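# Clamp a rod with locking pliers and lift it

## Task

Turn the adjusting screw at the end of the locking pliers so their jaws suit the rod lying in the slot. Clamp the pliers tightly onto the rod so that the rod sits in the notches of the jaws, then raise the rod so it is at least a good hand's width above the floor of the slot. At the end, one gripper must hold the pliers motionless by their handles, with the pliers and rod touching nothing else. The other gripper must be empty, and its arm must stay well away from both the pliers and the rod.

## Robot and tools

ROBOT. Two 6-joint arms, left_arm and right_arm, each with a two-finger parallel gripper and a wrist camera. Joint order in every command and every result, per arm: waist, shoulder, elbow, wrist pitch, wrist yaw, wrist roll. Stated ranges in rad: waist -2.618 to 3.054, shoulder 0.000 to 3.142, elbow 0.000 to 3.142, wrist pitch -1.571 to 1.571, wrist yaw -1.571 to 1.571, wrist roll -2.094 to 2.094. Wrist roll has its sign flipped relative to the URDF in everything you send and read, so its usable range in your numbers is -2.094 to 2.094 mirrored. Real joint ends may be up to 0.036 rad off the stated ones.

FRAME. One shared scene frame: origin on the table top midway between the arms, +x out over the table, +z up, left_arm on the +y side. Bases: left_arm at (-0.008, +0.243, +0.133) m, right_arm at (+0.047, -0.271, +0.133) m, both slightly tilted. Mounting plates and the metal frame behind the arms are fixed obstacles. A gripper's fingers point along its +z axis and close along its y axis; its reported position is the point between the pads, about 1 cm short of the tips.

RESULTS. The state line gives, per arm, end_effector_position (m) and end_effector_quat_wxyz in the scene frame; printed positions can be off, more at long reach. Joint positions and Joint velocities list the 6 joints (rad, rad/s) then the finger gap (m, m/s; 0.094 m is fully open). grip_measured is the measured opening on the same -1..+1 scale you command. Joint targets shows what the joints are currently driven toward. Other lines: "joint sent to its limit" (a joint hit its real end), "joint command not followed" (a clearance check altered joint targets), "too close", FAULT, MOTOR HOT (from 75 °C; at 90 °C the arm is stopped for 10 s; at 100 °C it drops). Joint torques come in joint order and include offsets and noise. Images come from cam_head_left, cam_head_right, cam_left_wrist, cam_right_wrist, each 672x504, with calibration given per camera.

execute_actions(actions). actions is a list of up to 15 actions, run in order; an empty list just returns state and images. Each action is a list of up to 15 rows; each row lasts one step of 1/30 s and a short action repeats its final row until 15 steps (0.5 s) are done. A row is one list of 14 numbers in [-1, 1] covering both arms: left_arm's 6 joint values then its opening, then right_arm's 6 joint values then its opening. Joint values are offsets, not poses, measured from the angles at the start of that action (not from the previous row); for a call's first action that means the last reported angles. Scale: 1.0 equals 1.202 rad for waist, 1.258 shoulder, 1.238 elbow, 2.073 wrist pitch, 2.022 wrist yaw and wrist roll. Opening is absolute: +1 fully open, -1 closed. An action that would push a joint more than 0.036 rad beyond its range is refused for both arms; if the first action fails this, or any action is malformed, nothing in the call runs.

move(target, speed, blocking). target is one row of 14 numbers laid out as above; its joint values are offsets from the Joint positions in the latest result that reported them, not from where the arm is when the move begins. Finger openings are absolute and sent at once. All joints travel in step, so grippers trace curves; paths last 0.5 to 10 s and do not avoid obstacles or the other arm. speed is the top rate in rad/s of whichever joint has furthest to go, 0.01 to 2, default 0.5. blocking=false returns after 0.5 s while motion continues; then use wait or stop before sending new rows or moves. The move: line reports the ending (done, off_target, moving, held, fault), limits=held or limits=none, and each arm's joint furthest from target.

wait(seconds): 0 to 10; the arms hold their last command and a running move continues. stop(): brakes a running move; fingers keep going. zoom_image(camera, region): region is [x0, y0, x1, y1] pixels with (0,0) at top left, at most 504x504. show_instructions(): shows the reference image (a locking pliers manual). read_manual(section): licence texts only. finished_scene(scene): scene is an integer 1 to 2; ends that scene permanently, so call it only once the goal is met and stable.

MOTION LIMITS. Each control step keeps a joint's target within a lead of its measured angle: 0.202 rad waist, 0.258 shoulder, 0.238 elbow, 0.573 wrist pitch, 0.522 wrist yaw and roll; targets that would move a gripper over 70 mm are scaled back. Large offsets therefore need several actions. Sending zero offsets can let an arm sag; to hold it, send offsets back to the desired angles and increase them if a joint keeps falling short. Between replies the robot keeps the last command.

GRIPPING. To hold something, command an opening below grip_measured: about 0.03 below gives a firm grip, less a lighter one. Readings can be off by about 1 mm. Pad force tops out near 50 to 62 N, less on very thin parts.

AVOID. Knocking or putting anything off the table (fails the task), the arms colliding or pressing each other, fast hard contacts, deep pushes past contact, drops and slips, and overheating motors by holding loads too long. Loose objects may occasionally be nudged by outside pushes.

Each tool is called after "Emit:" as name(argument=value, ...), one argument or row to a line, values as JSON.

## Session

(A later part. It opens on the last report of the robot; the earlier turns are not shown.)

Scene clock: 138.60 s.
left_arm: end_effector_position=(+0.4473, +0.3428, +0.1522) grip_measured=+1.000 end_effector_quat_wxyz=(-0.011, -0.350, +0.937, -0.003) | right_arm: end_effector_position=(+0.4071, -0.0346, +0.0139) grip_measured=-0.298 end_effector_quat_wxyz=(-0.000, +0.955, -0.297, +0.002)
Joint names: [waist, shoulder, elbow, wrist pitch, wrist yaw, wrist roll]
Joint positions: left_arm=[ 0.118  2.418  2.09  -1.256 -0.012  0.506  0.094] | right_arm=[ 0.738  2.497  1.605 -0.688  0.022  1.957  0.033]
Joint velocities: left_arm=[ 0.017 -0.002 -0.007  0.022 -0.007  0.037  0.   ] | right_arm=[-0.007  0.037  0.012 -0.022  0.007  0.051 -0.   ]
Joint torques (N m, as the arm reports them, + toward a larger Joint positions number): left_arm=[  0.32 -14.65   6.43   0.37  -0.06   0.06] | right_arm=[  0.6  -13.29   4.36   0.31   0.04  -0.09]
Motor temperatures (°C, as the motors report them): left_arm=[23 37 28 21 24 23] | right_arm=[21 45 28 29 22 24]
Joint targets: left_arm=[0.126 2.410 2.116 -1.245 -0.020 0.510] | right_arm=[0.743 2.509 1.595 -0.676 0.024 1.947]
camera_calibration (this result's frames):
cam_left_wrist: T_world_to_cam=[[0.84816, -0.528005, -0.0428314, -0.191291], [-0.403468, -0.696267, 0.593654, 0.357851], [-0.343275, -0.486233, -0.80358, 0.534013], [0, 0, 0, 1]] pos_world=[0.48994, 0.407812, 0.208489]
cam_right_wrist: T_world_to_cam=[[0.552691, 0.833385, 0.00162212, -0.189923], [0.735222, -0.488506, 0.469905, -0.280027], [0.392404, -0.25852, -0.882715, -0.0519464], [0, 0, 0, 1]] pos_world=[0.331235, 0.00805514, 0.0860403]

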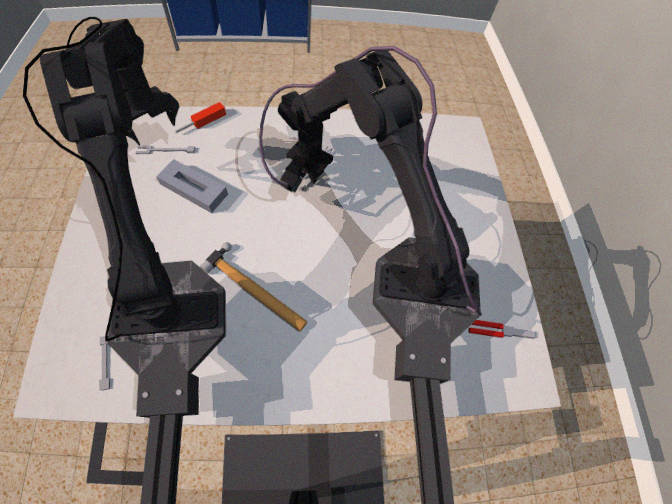

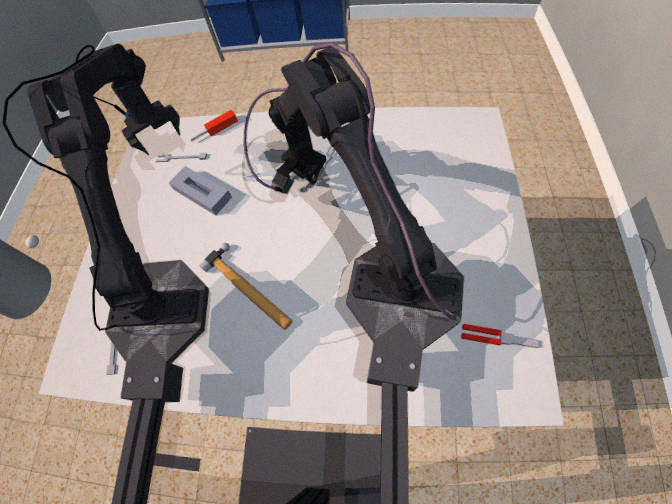

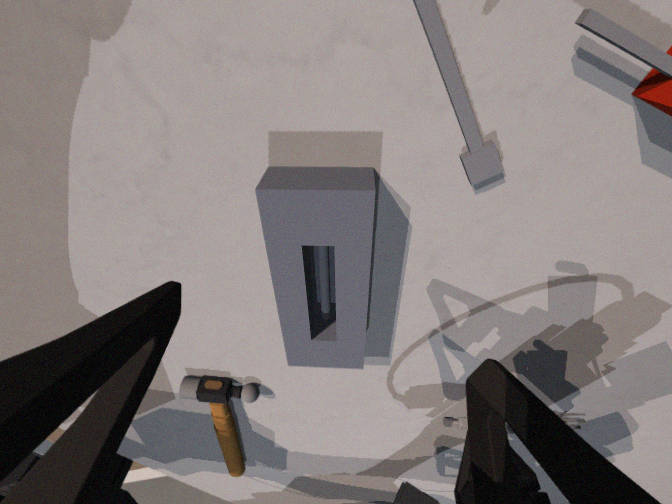

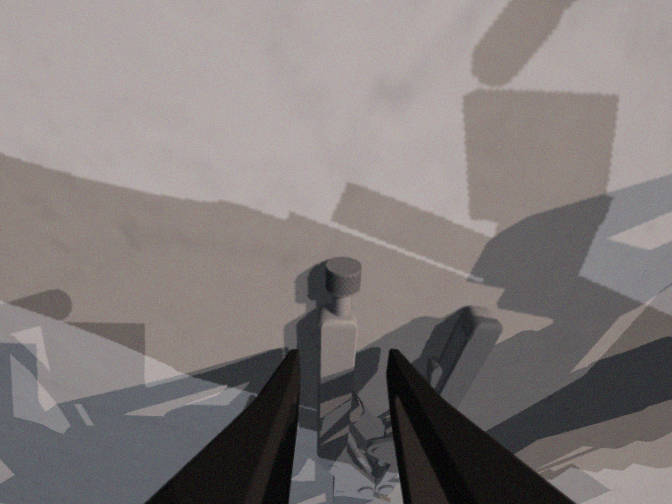

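Emit:
execute_actions(
  actions=[
    [[0.006,-0.006,0.021,0.005,-0.004,0.002,1,0.004,0.011,-0.008,0.005,0.001,-0.005,-0.33],[0.006,-0.006,0.021,0.005,-0.004,0.002,1,0.004,0.013,-0.008,0.005,0.001,-0.005,-0.37],[0.006,-0.006,0.021,0.005,-0.004,0.002,1,0.004,0.015,-0.008,0.005,0.001,-0.005,-0.41],[0.006,-0.006,0.021,0.005,-0.004,0.002,1,0.004,0.017,-0.008,0.005,0.001,-0.005,-0.45],[0.006,-0.006,0.021,0.005,-0.004,0.002,1,0.004,0.017,-0.008,0.005,0.001,-0.005,-0.49],[0.006,-0.006,0.021,0.005,-0.004,0.002,1,0.004,0.017,-0.008,0.005,0.001,-0.005,-0.53],[0.006,-0.006,0.021,0.005,-0.004,0.002,1,0.004,0.017,-0.008,0.005,0.001,-0.005,-0.57],[0.006,-0.006,0.021,0.005,-0.004,0.002,1,0.004,0.017,-0.008,0.005,0.001,-0.005,-0.61],[0.006,-0.006,0.021,0.005,-0.004,0.002,1,0.004,0.017,-0.008,0.005,0.001,-0.005,-0.65],[0.006,-0.006,0.021,0.005,-0.004,0.002,1,0.004,0.017,-0.008,0.005,0.001,-0.005,-0.68],[0.006,-0.006,0.021,0.005,-0.004,0.002,1,0.004,0.017,-0.008,0.005,0.001,-0.005,-0.71],[0.006,-0.006,0.021,0.005,-0.004,0.002,1,0.004,0.017,-0.008,0.005,0.001,-0.005,-0.74],[0.006,-0.006,0.021,0.005,-0.004,0.002,1,0.004,0.017,-0.008,0.005,0.001,-0.005,-0.77],[0.006,-0.006,0.021,0.005,-0.004,0.002,1,0.004,0.017,-0.008,0.005,0.001,-0.005,-0.80],[0.006,-0.006,0.021,0.005,-0.004,0.002,1,0.004,0.017,-0.008,0.005,0.001,-0.005,-0.84]],
  ],
)

Scene clock: 152.90 s.
left_arm: end_effector_position=(+0.4473, +0.3428, +0.1522) grip_measured=+1.000 end_effector_quat_wxyz=(-0.011, -0.350, +0.937, -0.003) | right_arm: end_effector_position=(+0.4078, -0.0344, +0.0135) grip_measured=-0.753 end_effector_quat_wxyz=(-0.001, +0.955, -0.298, +0.003)
Joint names: [waist, shoulder, elbow, wrist pitch, wrist yaw, wrist roll]
Joint positions: left_arm=[ 0.118  2.418  2.09  -1.256 -0.012  0.506  0.094] | right_arm=[ 0.738  2.497  1.605 -0.684  0.023  1.955  0.012]
Joint velocities: left_arm=[-0.012 -0.002 -0.027 -0.051  0.007 -0.022  0.   ] | right_arm=[-0.007 -0.002  0.002 -0.007 -0.022 -0.007 -0.001]
Joint torques (N m, as the arm reports them, + toward a larger Joint positions number): left_arm=[  0.32 -14.65   6.42   0.38  -0.06   0.06] | right_arm=[  0.63 -12.41   4.29   0.28   0.06  -0.09]
Motor temperatures (°C, as the motors report them): left_arm=[23 38 28 21 24 23] | right_arm=[21 45 28 29 22 24]
Joint targets: left_arm=[0.126 2.410 2.116 -1.245 -0.020 0.510] | right_arm=[0.743 2.518 1.595 -0.677 0.024 1.946]
camera_calibration (this result's frames):
cam_left_wrist: T_world_to_cam=[[0.84816, -0.528005, -0.0428314, -0.191291], [-0.403468, -0.696267, 0.593654, 0.357851], [-0.343275, -0.486233, -0.80358, 0.534013], [0, 0, 0, 1]] pos_world=[0.48994, 0.407812, 0.208489]
cam_right_wrist: T_world_to_cam=[[0.55432, 0.832296, 0.00363907, -0.191192], [0.732914, -0.490193, 0.471749, -0.279416], [0.394418, -0.258833, -0.881725, -0.0532765], [0, 0, 0, 1]] pos_world=[0.331782, 0.00837058, 0.0855346]

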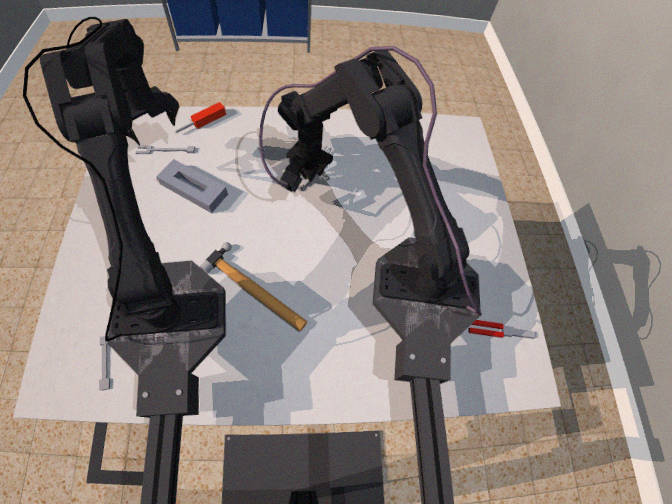

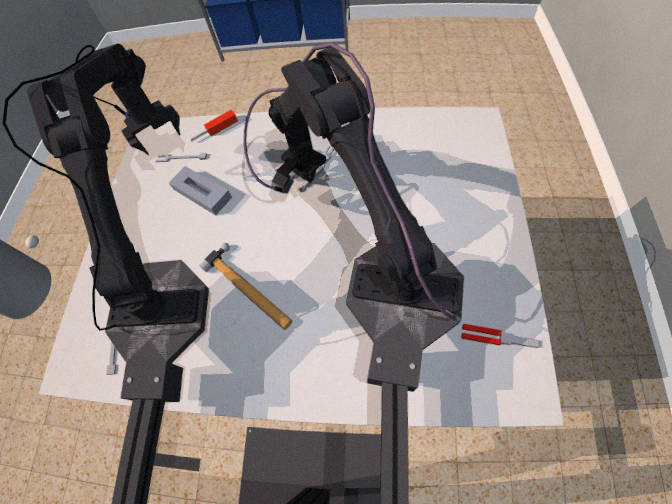

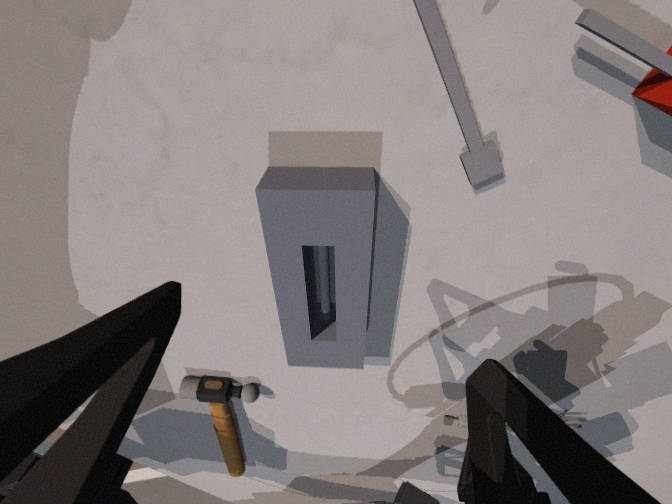

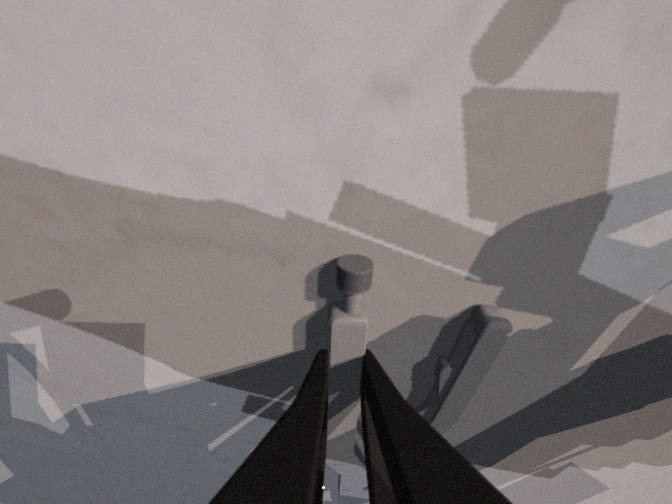

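Emit:
move(
  target=[0.006, -0.006, 0.021, 0.005, -0.004, 0.002, 1, 0.1, -0.304, -0.17, 0.118, 0, -0.25, -0.84],
  speed=0.8,
)

Scene clock: 187.43 s.
left_arm: end_effector_position=(+0.4473, +0.3428, +0.1522) grip_measured=+1.000 end_effector_quat_wxyz=(-0.011, -0.350, +0.937, -0.003) | right_arm: end_effector_position=(+0.4134, +0.0314, +0.1335) grip_measured=-0.753 end_effector_quat_wxyz=(-0.180, +0.862, -0.467, +0.075)
Joint names: [waist, shoulder, elbow, wrist pitch, wrist yaw, wrist roll]
Joint positions: left_arm=[ 0.118  2.418  2.09  -1.256 -0.012  0.506  0.094] | right_arm=[ 0.852  2.129  1.404 -0.466  0.023  1.461  0.012]
Joint velocities: left_arm=[ 0.007  0.002 -0.007  0.022  0.066  0.051  0.   ] | right_arm=[-0.007 -0.002  0.007  0.022 -0.051  0.022 -0.001]
Joint torques (N m, as the arm reports them, + toward a larger Joint positions number): left_arm=[  0.32 -14.65   6.42   0.37  -0.06   0.06] | right_arm=[  0.7  -13.8    5.66   1.22   0.02  -0.11]
Motor temperatures (°C, as the motors report them): left_arm=[23 39 28 21 24 23] | right_arm=[21 45 27 28 22 24]
Joint targets: left_arm=[0.126 2.410 2.116 -1.245 -0.020 0.510] | right_arm=[0.858 2.115 1.395 -0.440 0.023 1.450]
move: off_target (left_arm, right_arm); limits=none; left_arm: farthest joint: the elbow, 0.026 radians from its target (0.026 radians at the start); right_arm: farthest joint: the wrist pitch, 0.027 radians from its target (0.245 radians at the start)
camera_calibration (this result's frames):
cam_left_wrist: T_world_to_cam=[[0.84816, -0.528005, -0.0428314, -0.191291], [-0.403468, -0.696267, 0.593654, 0.357851], [-0.343275, -0.486233, -0.80358, 0.534013], [0, 0, 0, 1]] pos_world=[0.48994, 0.407812, 0.208489]
cam_right_wrist: T_world_to_cam=[[0.769105, 0.513045, 0.381132, -0.378611], [0.361173, -0.840878, 0.403085, -0.134036], [0.527287, -0.17236, -0.832022, 0.00300019], [0, 0, 0, 1]] pos_world=[0.33802, 0.0820541, 0.200825]

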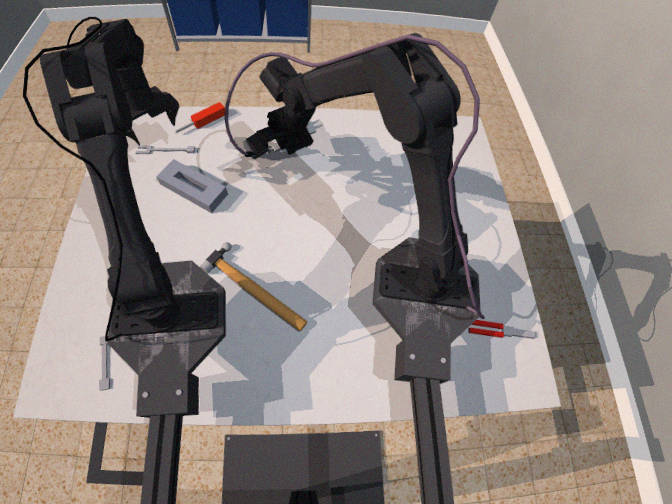

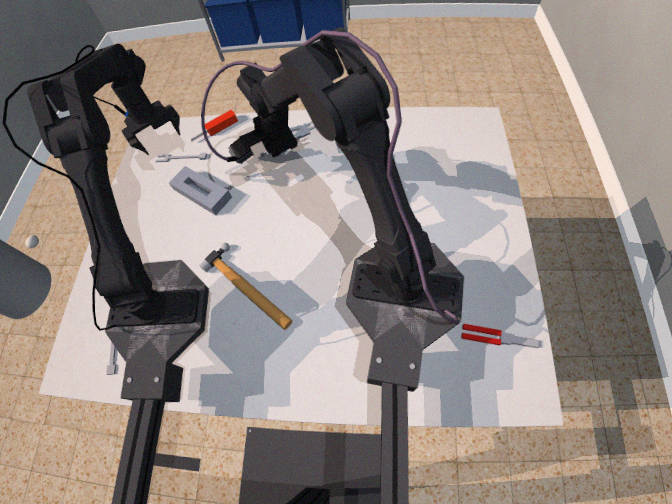

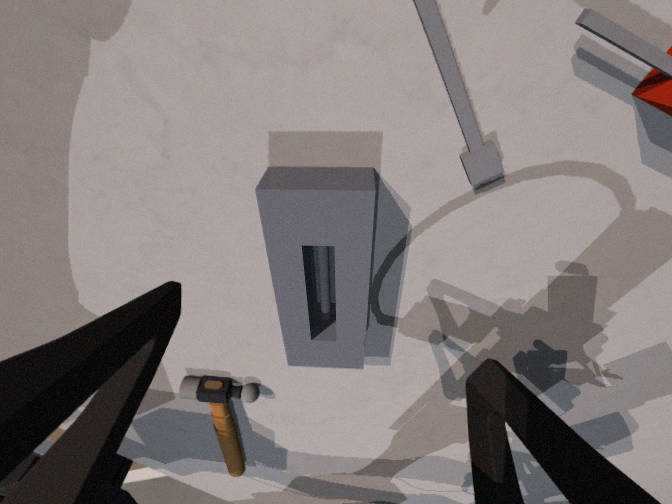

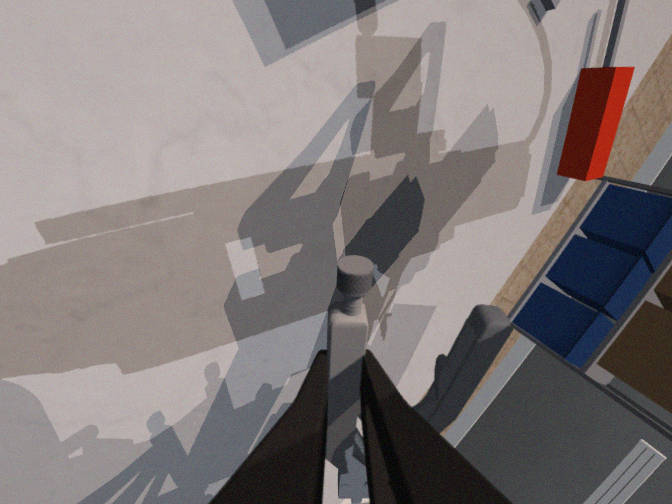

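Emit:
move(
  target=[0.006, -0.006, 0.021, 0.005, -0.004, 0.002, 1, 0.2945, 0.148, -0.276, 0.834, 0, -0.7275, -0.84],
  speed=1.3,
)

Scene clock: 196.13 s.
left_arm: end_effector_position=(+0.4473, +0.3428, +0.1522) grip_measured=+1.000 end_effector_quat_wxyz=(-0.011, -0.350, +0.937, -0.003) | right_arm: end_effector_position=(+0.3414, +0.2300, +0.2366) grip_measured=-0.754 end_effector_quat_wxyz=(+0.610, -0.345, +0.623, +0.348)
Joint names: [waist, shoulder, elbow, wrist pitch, wrist yaw, wrist roll]
Joint positions: left_arm=[ 0.118  2.418  2.09  -1.256 -0.012  0.506  0.094] | right_arm=[ 1.203  2.312  1.071  1.208  0.023 -0.002  0.012]
Joint velocities: left_arm=[ 0.002  0.002 -0.012 -0.022 -0.022  0.007  0.   ] | right_arm=[ 0.002 -0.017  0.007 -0.022 -0.066  0.037  0.001]
Joint torques (N m, as the arm reports them, + toward a larger Joint positions number): left_arm=[  0.31 -14.65   6.42   0.38  -0.06   0.06] | right_arm=[  0.42 -12.64   4.6    2.48  -0.01  -0.07]
Motor temperatures (°C, as the motors report them): left_arm=[23 39 28 21 24 23] | right_arm=[21 45 28 30 22 24]
Joint targets: left_arm=[0.126 2.410 2.116 -1.245 -0.020 0.510] | right_arm=[1.206 2.315 1.062 1.263 0.023 -0.011]
move: off_target (left_arm, right_arm); limits=none; left_arm: farthest joint: the elbow, 0.026 radians from its target (0.026 radians at the start); right_arm: farthest joint: the wrist pitch, 0.055 radians from its target (1.729 radians at the start)
camera_calibration (this result's frames):
cam_left_wrist: T_world_to_cam=[[0.84816, -0.528005, -0.0428314, -0.191291], [-0.403468, -0.696267, 0.593654, 0.357851], [-0.343275, -0.486233, -0.80358, 0.534013], [0, 0, 0, 1]] pos_world=[0.48994, 0.407812, 0.208489]
cam_right_wrist: T_world_to_cam=[[0.854231, -0.519882, 0.00353532, -0.166654], [-0.246645, -0.411236, -0.877526, 0.429117], [0.457664, 0.748737, -0.479517, -0.110467], [0, 0, 0, 1]] pos_world=[0.298757, 0.172538, 0.324179]

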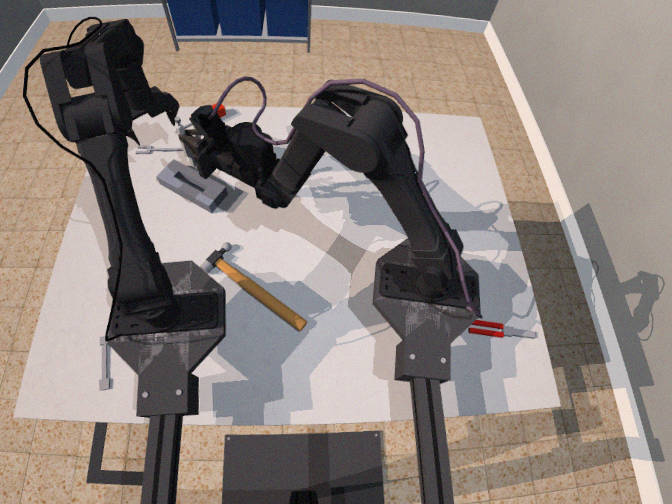

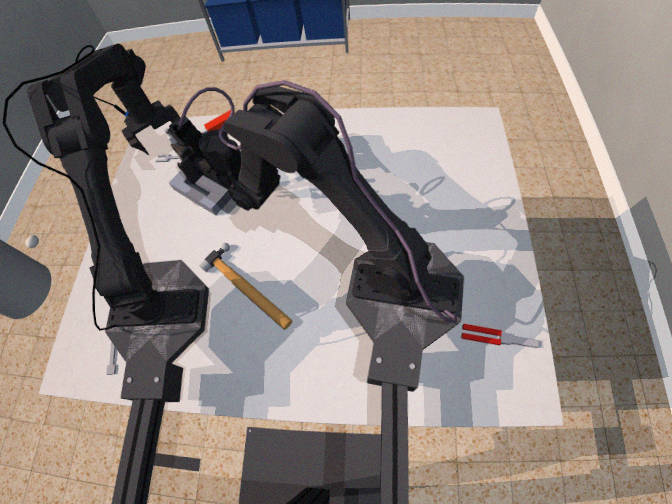

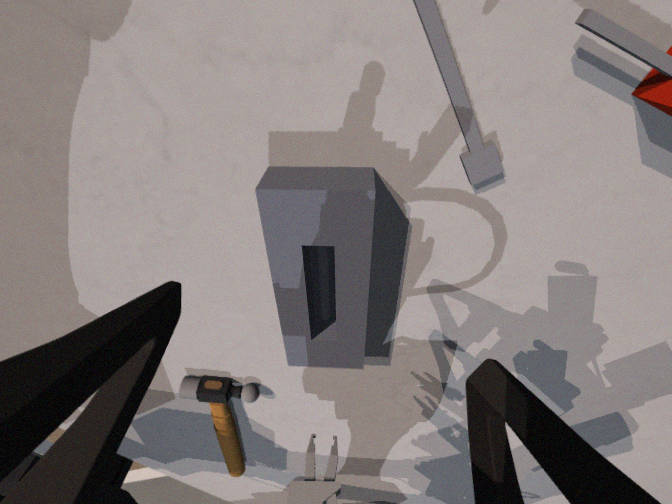

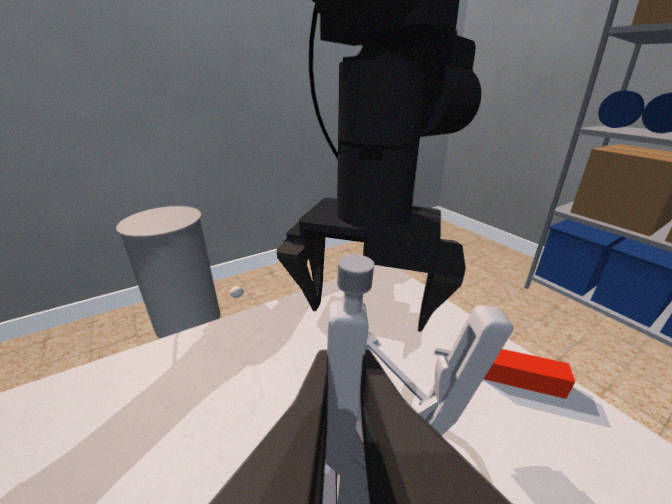

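Emit:
move(
  target=[0.006, -0.006, 0.021, 0.005, -0.004, 0.002, 1, 0.0, 0.263, 0.3094, 0.008, 0, 0.011, -0.84],
  speed=0.6,
)

Emit:
zoom_image(
  camera="cam_left_wrist",
  region=[240, 220, 420, 400],
)

Scene clock: 209.30 s.
left_arm: end_effector_position=(+0.4473, +0.3428, +0.1522) grip_measured=+1.000 end_effector_quat_wxyz=(-0.011, -0.350, +0.937, -0.003) | right_arm: end_effector_position=(+0.3699, +0.2808, +0.1715) grip_measured=-0.754 end_effector_quat_wxyz=(+0.613, -0.347, +0.620, +0.346)
Joint names: [waist, shoulder, elbow, wrist pitch, wrist yaw, wrist roll]
Joint positions: left_arm=[ 0.118  2.418  2.09  -1.256 -0.012  0.506  0.094] | right_arm=[1.203 2.647 1.419 1.198 0.023 0.008 0.012]
Joint velocities: left_arm=[-0.017  0.007 -0.002 -0.037  0.007 -0.022  0.   ] | right_arm=[-0.012 -0.012 -0.012  0.051  0.051  0.051  0.   ]
Joint torques (N m, as the arm reports them, + toward a larger Joint positions number): left_arm=[  0.32 -14.64   6.42   0.37  -0.05   0.06] | right_arm=[  0.12 -15.52   8.16   2.17  -0.01   0.13]
Motor temperatures (°C, as the motors report them): left_arm=[23 39 28 21 24 23] | right_arm=[21 45 28 33 22 24]
Joint targets: left_arm=[0.126 2.410 2.116 -1.245 -0.020 0.510] | right_arm=[1.203 2.644 1.454 1.225 0.023 0.020]
move: off_target (left_arm, right_arm); limits=none; left_arm: farthest joint: the elbow, 0.026 radians from its target (0.026 radians at the start); right_arm: farthest joint: the elbow, 0.035 radians from its target (0.383 radians at the start)
camera_calibration (this result's frames):
cam_left_wrist: T_world_to_cam=[[0.84816, -0.528005, -0.0428314, -0.191291], [-0.403468, -0.696267, 0.593654, 0.357851], [-0.343275, -0.486233, -0.80358, 0.534013], [0, 0, 0, 1]] pos_world=[0.48994, 0.407812, 0.208489]
cam_right_wrist: T_world_to_cam=[[0.854179, -0.519817, 0.0129752, -0.165899], [-0.237621, -0.412418, -0.879459, 0.397168], [0.462509, 0.748132, -0.475798, -0.195059], [0, 0, 0, 1]] pos_world=[0.3263, 0.223492, 0.258637]

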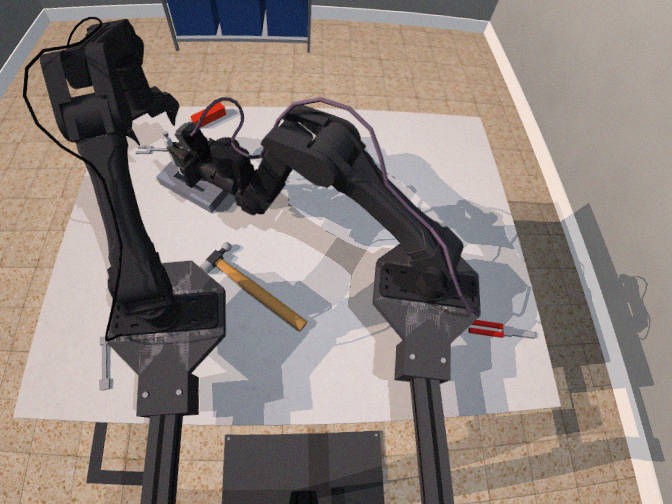

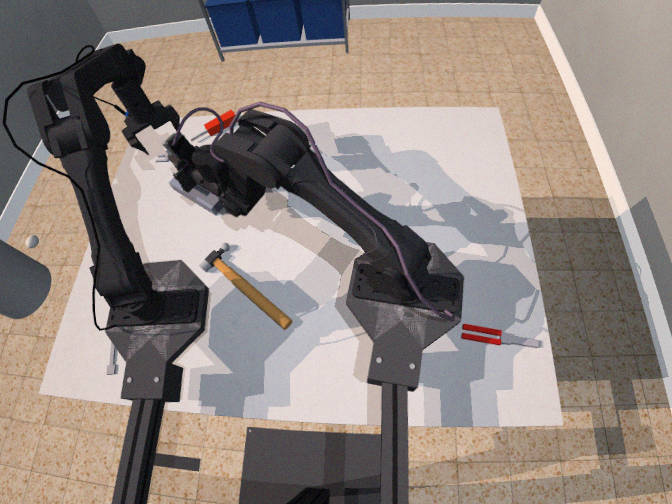

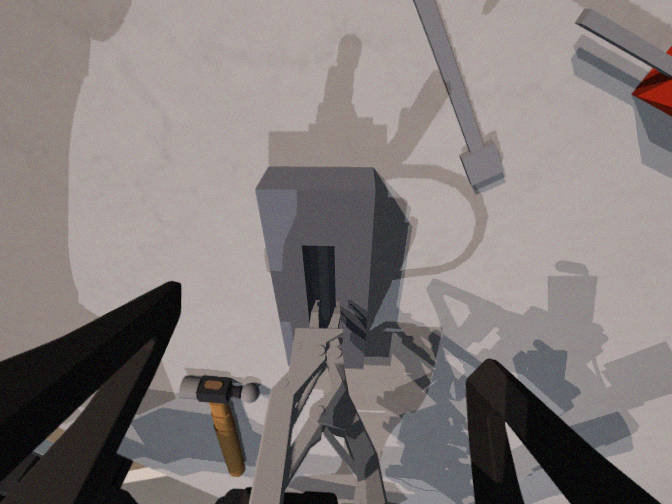

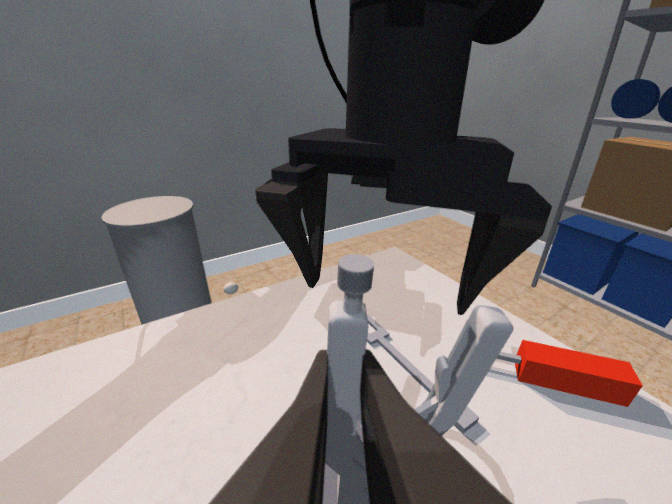

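Region (240, 220, 420, 400) of cam_left_wrist's 672x504 image, scaled by 2.800, with more detail than that image has.

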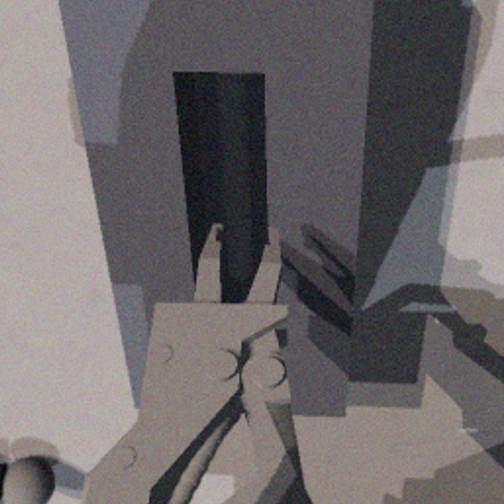

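Emit:
execute_actions(
  actions=[
    [[0.006,-0.006,0.021,0.005,-0.004,0.002,1,0.003,-0.002,0.028,0.016,0,0.006,-0.84],[0.006,-0.006,0.021,0.005,-0.004,0.002,1,0.005,-0.002,0.028,0.02,0,0.006,-0.84],[0.006,-0.006,0.021,0.005,-0.004,0.002,1,0.007,-0.002,0.028,0.024,0,0.006,-0.84],[0.006,-0.006,0.021,0.005,-0.004,0.002,1,0.008,-0.002,0.028,0.026,0,0.006,-0.84],[0.006,-0.006,0.021,0.005,-0.004,0.002,1,0.009,-0.002,0.028,0.028,0,0.006,-0.84],[0.006,-0.006,0.021,0.005,-0.004,0.002,1,0.0104,-0.002,0.028,0.029,0,0.006,-0.84]],
  ],
)

Emit:
zoom_image(
  camera="cam_left_wrist",
  region=[240, 220, 420, 400],
)

Scene clock: 236.53 s.
left_arm: end_effector_position=(+0.4473, +0.3428, +0.1522) grip_measured=+1.000 end_effector_quat_wxyz=(-0.011, -0.350, +0.937, -0.003) | right_arm: end_effector_position=(+0.3699, +0.2808, +0.1729) grip_measured=-0.754 end_effector_quat_wxyz=(+0.614, -0.346, +0.619, +0.347)
Joint names: [waist, shoulder, elbow, wrist pitch, wrist yaw, wrist roll]
Joint positions: left_arm=[ 0.118  2.418  2.09  -1.256 -0.012  0.506  0.094] | right_arm=[1.203 2.647 1.419 1.204 0.023 0.008 0.012]
Joint velocities: left_arm=[ 0.012  0.002 -0.007 -0.007  0.051  0.051  0.   ] | right_arm=[-0.002  0.002  0.012 -0.037 -0.022  0.022  0.   ]
Joint torques (N m, as the arm reports them, + toward a larger Joint positions number): left_arm=[  0.32 -14.65   6.42   0.38  -0.05   0.06] | right_arm=[  1.25 -15.41   8.13   2.47   0.     0.12]
Motor temperatures (°C, as the motors report them): left_arm=[23 40 29 21 24 23] | right_arm=[21 48 30 35 22 24]
Joint targets: left_arm=[0.126 2.410 2.116 -1.245 -0.020 0.510] | right_arm=[1.215 2.644 1.454 1.259 0.023 0.020]
camera_calibration (this result's frames):
cam_left_wrist: T_world_to_cam=[[0.84816, -0.528005, -0.0428314, -0.191291], [-0.403468, -0.696267, 0.593654, 0.357851], [-0.343275, -0.486233, -0.80358, 0.534013], [0, 0, 0, 1]] pos_world=[0.48994, 0.407812, 0.208489]
cam_right_wrist: T_world_to_cam=[[0.854102, -0.519937, 0.0132254, -0.165916], [-0.234841, -0.408213, -0.882163, 0.396683], [0.464068, 0.750352, -0.470758, -0.196464], [0, 0, 0, 1]] pos_world=[0.326039, 0.223082, 0.259646]

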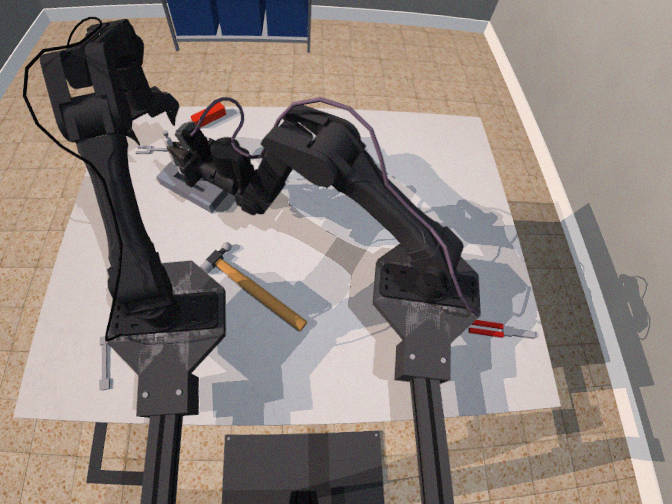

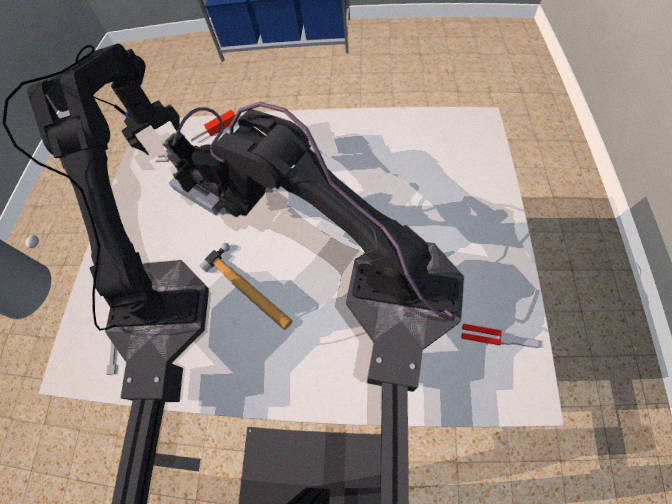

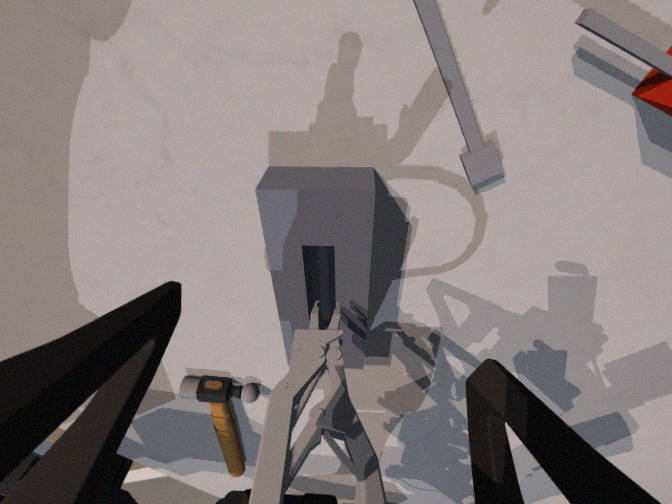

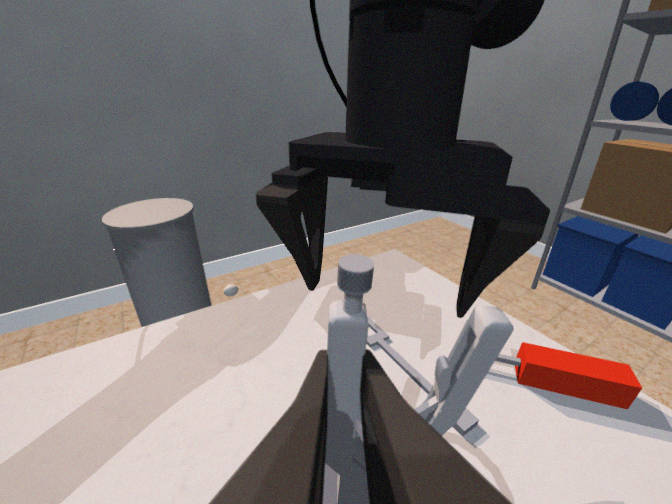

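Region (240, 220, 420, 400) of cam_left_wrist's 672x504 image, scaled by 2.800, with more detail than that image has.

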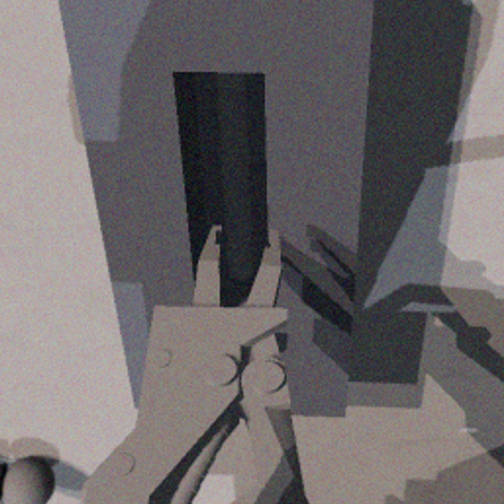

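Emit:
execute_actions(
  actions=[
    [[0.006,-0.006,0.021,0.005,-0.004,0.002,1,0.012,-0.002,0.028,0.026,0,0.006,-0.84],[0.006,-0.006,0.021,0.005,-0.004,0.002,1,0.0135,-0.002,0.028,0.026,0,0.006,-0.84],[0.006,-0.006,0.021,0.005,-0.004,0.002,1,0.0145,-0.002,0.028,0.026,0,0.006,-0.84]],
  ],
)

Emit:
zoom_image(
  camera="cam_left_wrist",
  region=[240, 220, 420, 400],
)

Scene clock: 243.13 s.
left_arm: end_effector_position=(+0.4473, +0.3428, +0.1522) grip_measured=+1.000 end_effector_quat_wxyz=(-0.011, -0.350, +0.937, -0.003) | right_arm: end_effector_position=(+0.3650, +0.2836, +0.1730) grip_measured=-0.754 end_effector_quat_wxyz=(+0.613, -0.348, +0.617, +0.350)
Joint names: [waist, shoulder, elbow, wrist pitch, wrist yaw, wrist roll]
Joint positions: left_arm=[ 0.118  2.418  2.09  -1.256 -0.012  0.506  0.094] | right_arm=[1.212 2.647 1.419 1.204 0.023 0.008 0.012]
Joint velocities: left_arm=[ 0.002  0.027 -0.007  0.081 -0.037 -0.037  0.   ] | right_arm=[ 0.007 -0.027 -0.012  0.022 -0.037  0.051  0.   ]
Joint torques (N m, as the arm reports them, + toward a larger Joint positions number): left_arm=[  0.31 -14.66   6.42   0.38  -0.06   0.06] | right_arm=[  0.92 -15.41   8.11   2.48   0.01   0.13]
Motor temperatures (°C, as the motors report them): left_arm=[23 40 29 21 24 23] | right_arm=[21 49 30 36 22 24]
Joint targets: left_arm=[0.126 2.410 2.116 -1.245 -0.020 0.510] | right_arm=[1.220 2.644 1.454 1.258 0.023 0.020]
camera_calibration (this result's frames):
cam_left_wrist: T_world_to_cam=[[0.84816, -0.528005, -0.0428314, -0.191291], [-0.403468, -0.696267, 0.593654, 0.357851], [-0.343275, -0.486233, -0.80358, 0.534013], [0, 0, 0, 1]] pos_world=[0.48994, 0.407812, 0.208489]
cam_right_wrist: T_world_to_cam=[[0.858622, -0.512434, 0.0133808, -0.164113], [-0.230912, -0.409952, -0.882394, 0.395933], [0.457654, 0.754553, -0.470321, -0.195167], [0, 0, 0, 1]] pos_world=[0.321655, 0.225481, 0.259774]

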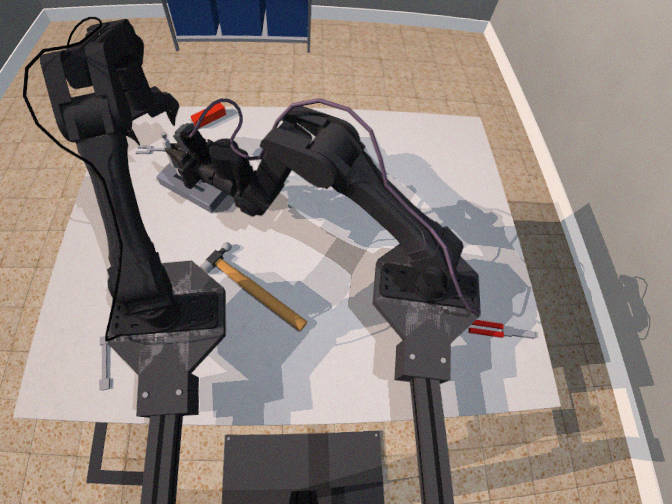

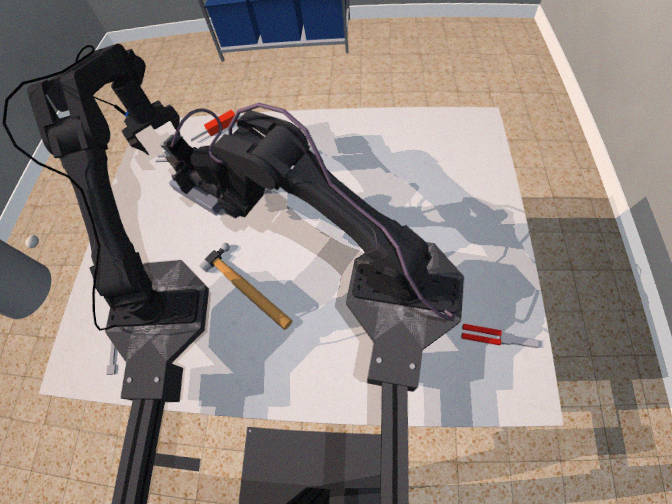

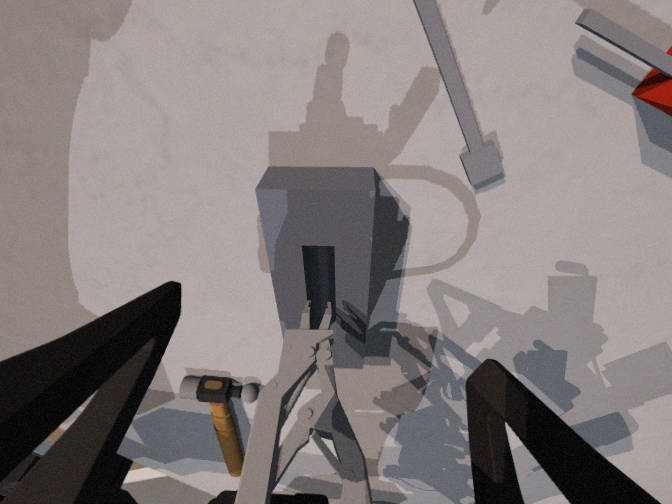

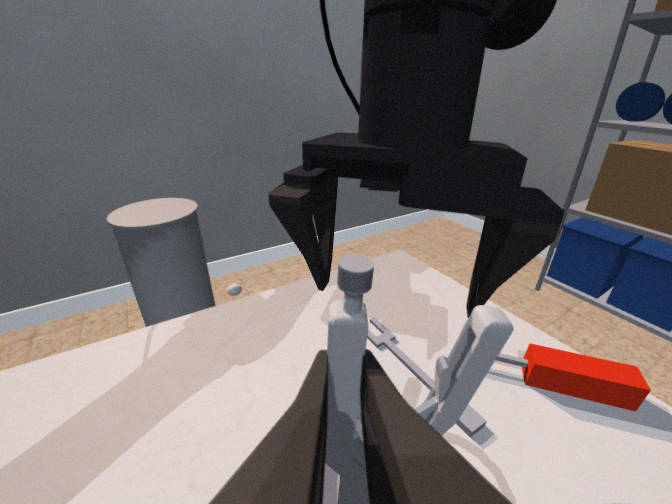

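Region (240, 220, 420, 400) of cam_left_wrist's 672x504 image, scaled by 2.800, with more detail than that image has.

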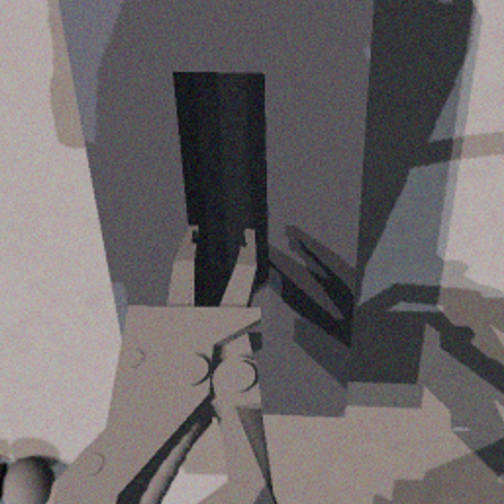

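Emit:
execute_actions(
  actions=[
    [[0.006,-0.006,0.021,0.005,-0.004,0.002,1,0.002,-0.002,0.028,0.026,0.005,0.006,-0.84],[0.006,-0.006,0.021,0.005,-0.004,0.002,1,0.002,-0.002,0.028,0.026,0.008,0.006,-0.84],[0.006,-0.006,0.021,0.005,-0.004,0.002,1,0.002,-0.002,0.028,0.026,0.0095,0.006,-0.84]],
  ],
)

Emit:
zoom_image(
  camera="cam_left_wrist",
  region=[240, 220, 420, 400],
)

Scene clock: 250.03 s.
left_arm: end_effector_position=(+0.4473, +0.3428, +0.1522) grip_measured=+1.000 end_effector_quat_wxyz=(-0.011, -0.350, +0.937, -0.003) | right_arm: end_effector_position=(+0.3665, +0.2827, +0.1730) grip_measured=-0.754 end_effector_quat_wxyz=(+0.615, -0.345, +0.619, +0.346)
Joint names: [waist, shoulder, elbow, wrist pitch, wrist yaw, wrist roll]
Joint positions: left_arm=[ 0.118  2.418  2.09  -1.256 -0.012  0.506  0.094] | right_arm=[1.212 2.647 1.419 1.204 0.033 0.008 0.012]
Joint velocities: left_arm=[-0.002 -0.007  0.002 -0.037 -0.022  0.022  0.   ] | right_arm=[-0.012 -0.017 -0.002  0.022 -0.007 -0.022 -0.001]
Joint torques (N m, as the arm reports them, + toward a larger Joint positions number): left_arm=[  0.32 -14.65   6.42   0.38  -0.06   0.06] | right_arm=[  0.35 -15.41   8.09   2.48   0.1    0.13]
Motor temperatures (°C, as the motors report them): left_arm=[23 40 29 21 24 23] | right_arm=[21 49 30 36 22 24]
Joint targets: left_arm=[0.126 2.410 2.116 -1.245 -0.020 0.510] | right_arm=[1.214 2.644 1.454 1.258 0.043 0.020]
camera_calibration (this result's frames):
cam_left_wrist: T_world_to_cam=[[0.84816, -0.528005, -0.0428314, -0.191291], [-0.403468, -0.696267, 0.593654, 0.357851], [-0.343275, -0.486233, -0.80358, 0.534013], [0, 0, 0, 1]] pos_world=[0.48994, 0.407812, 0.208489]
cam_right_wrist: T_world_to_cam=[[0.853499, -0.520922, 0.0134198, -0.161609], [-0.234992, -0.407751, -0.882337, 0.396752], [0.465101, 0.749919, -0.470427, -0.196581], [0, 0, 0, 1]] pos_world=[0.322597, 0.22501, 0.259761]

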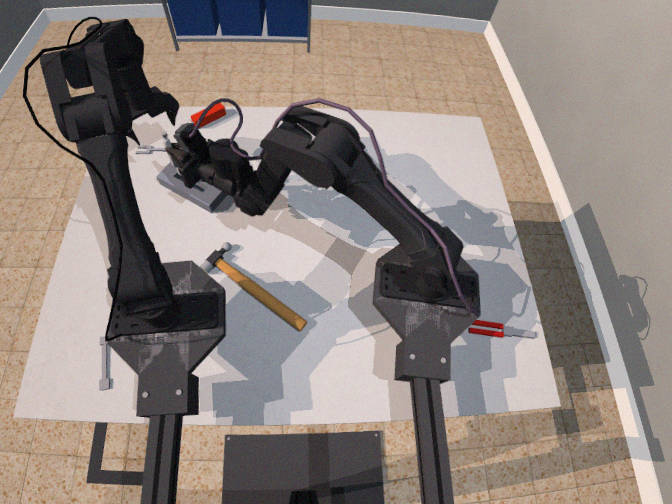

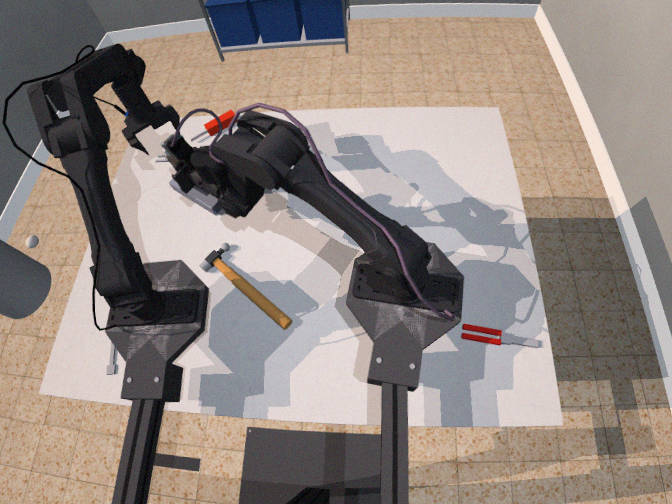

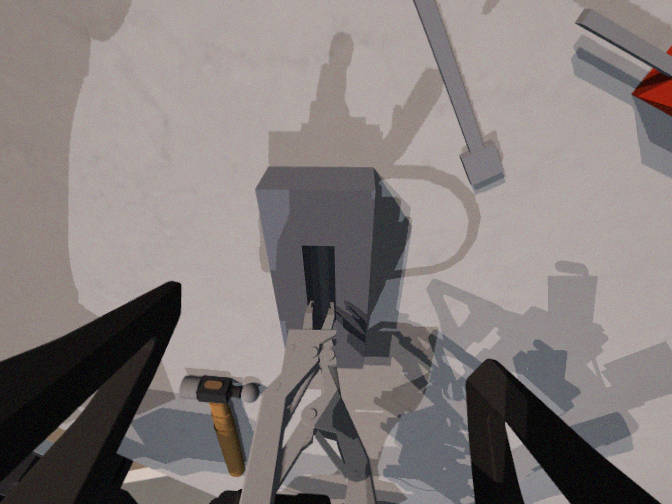

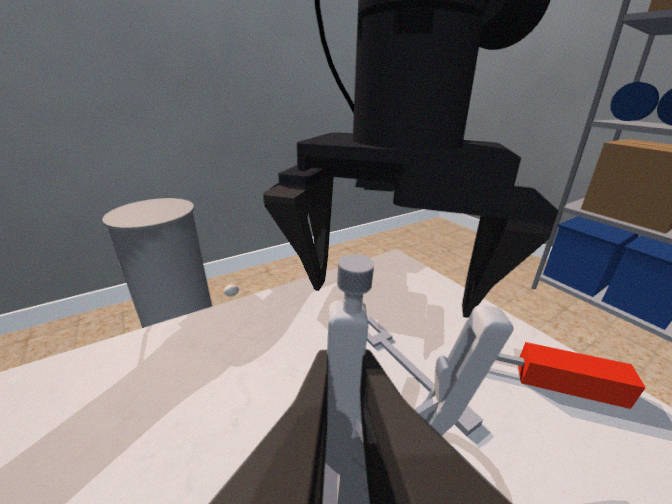

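Region (240, 220, 420, 400) of cam_left_wrist's 672x504 image, scaled by 2.800, with more detail than that image has.

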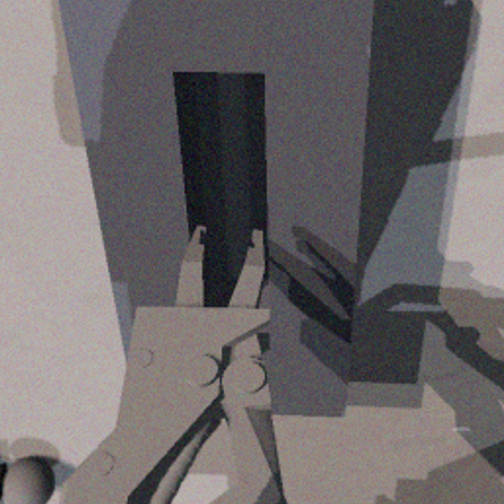

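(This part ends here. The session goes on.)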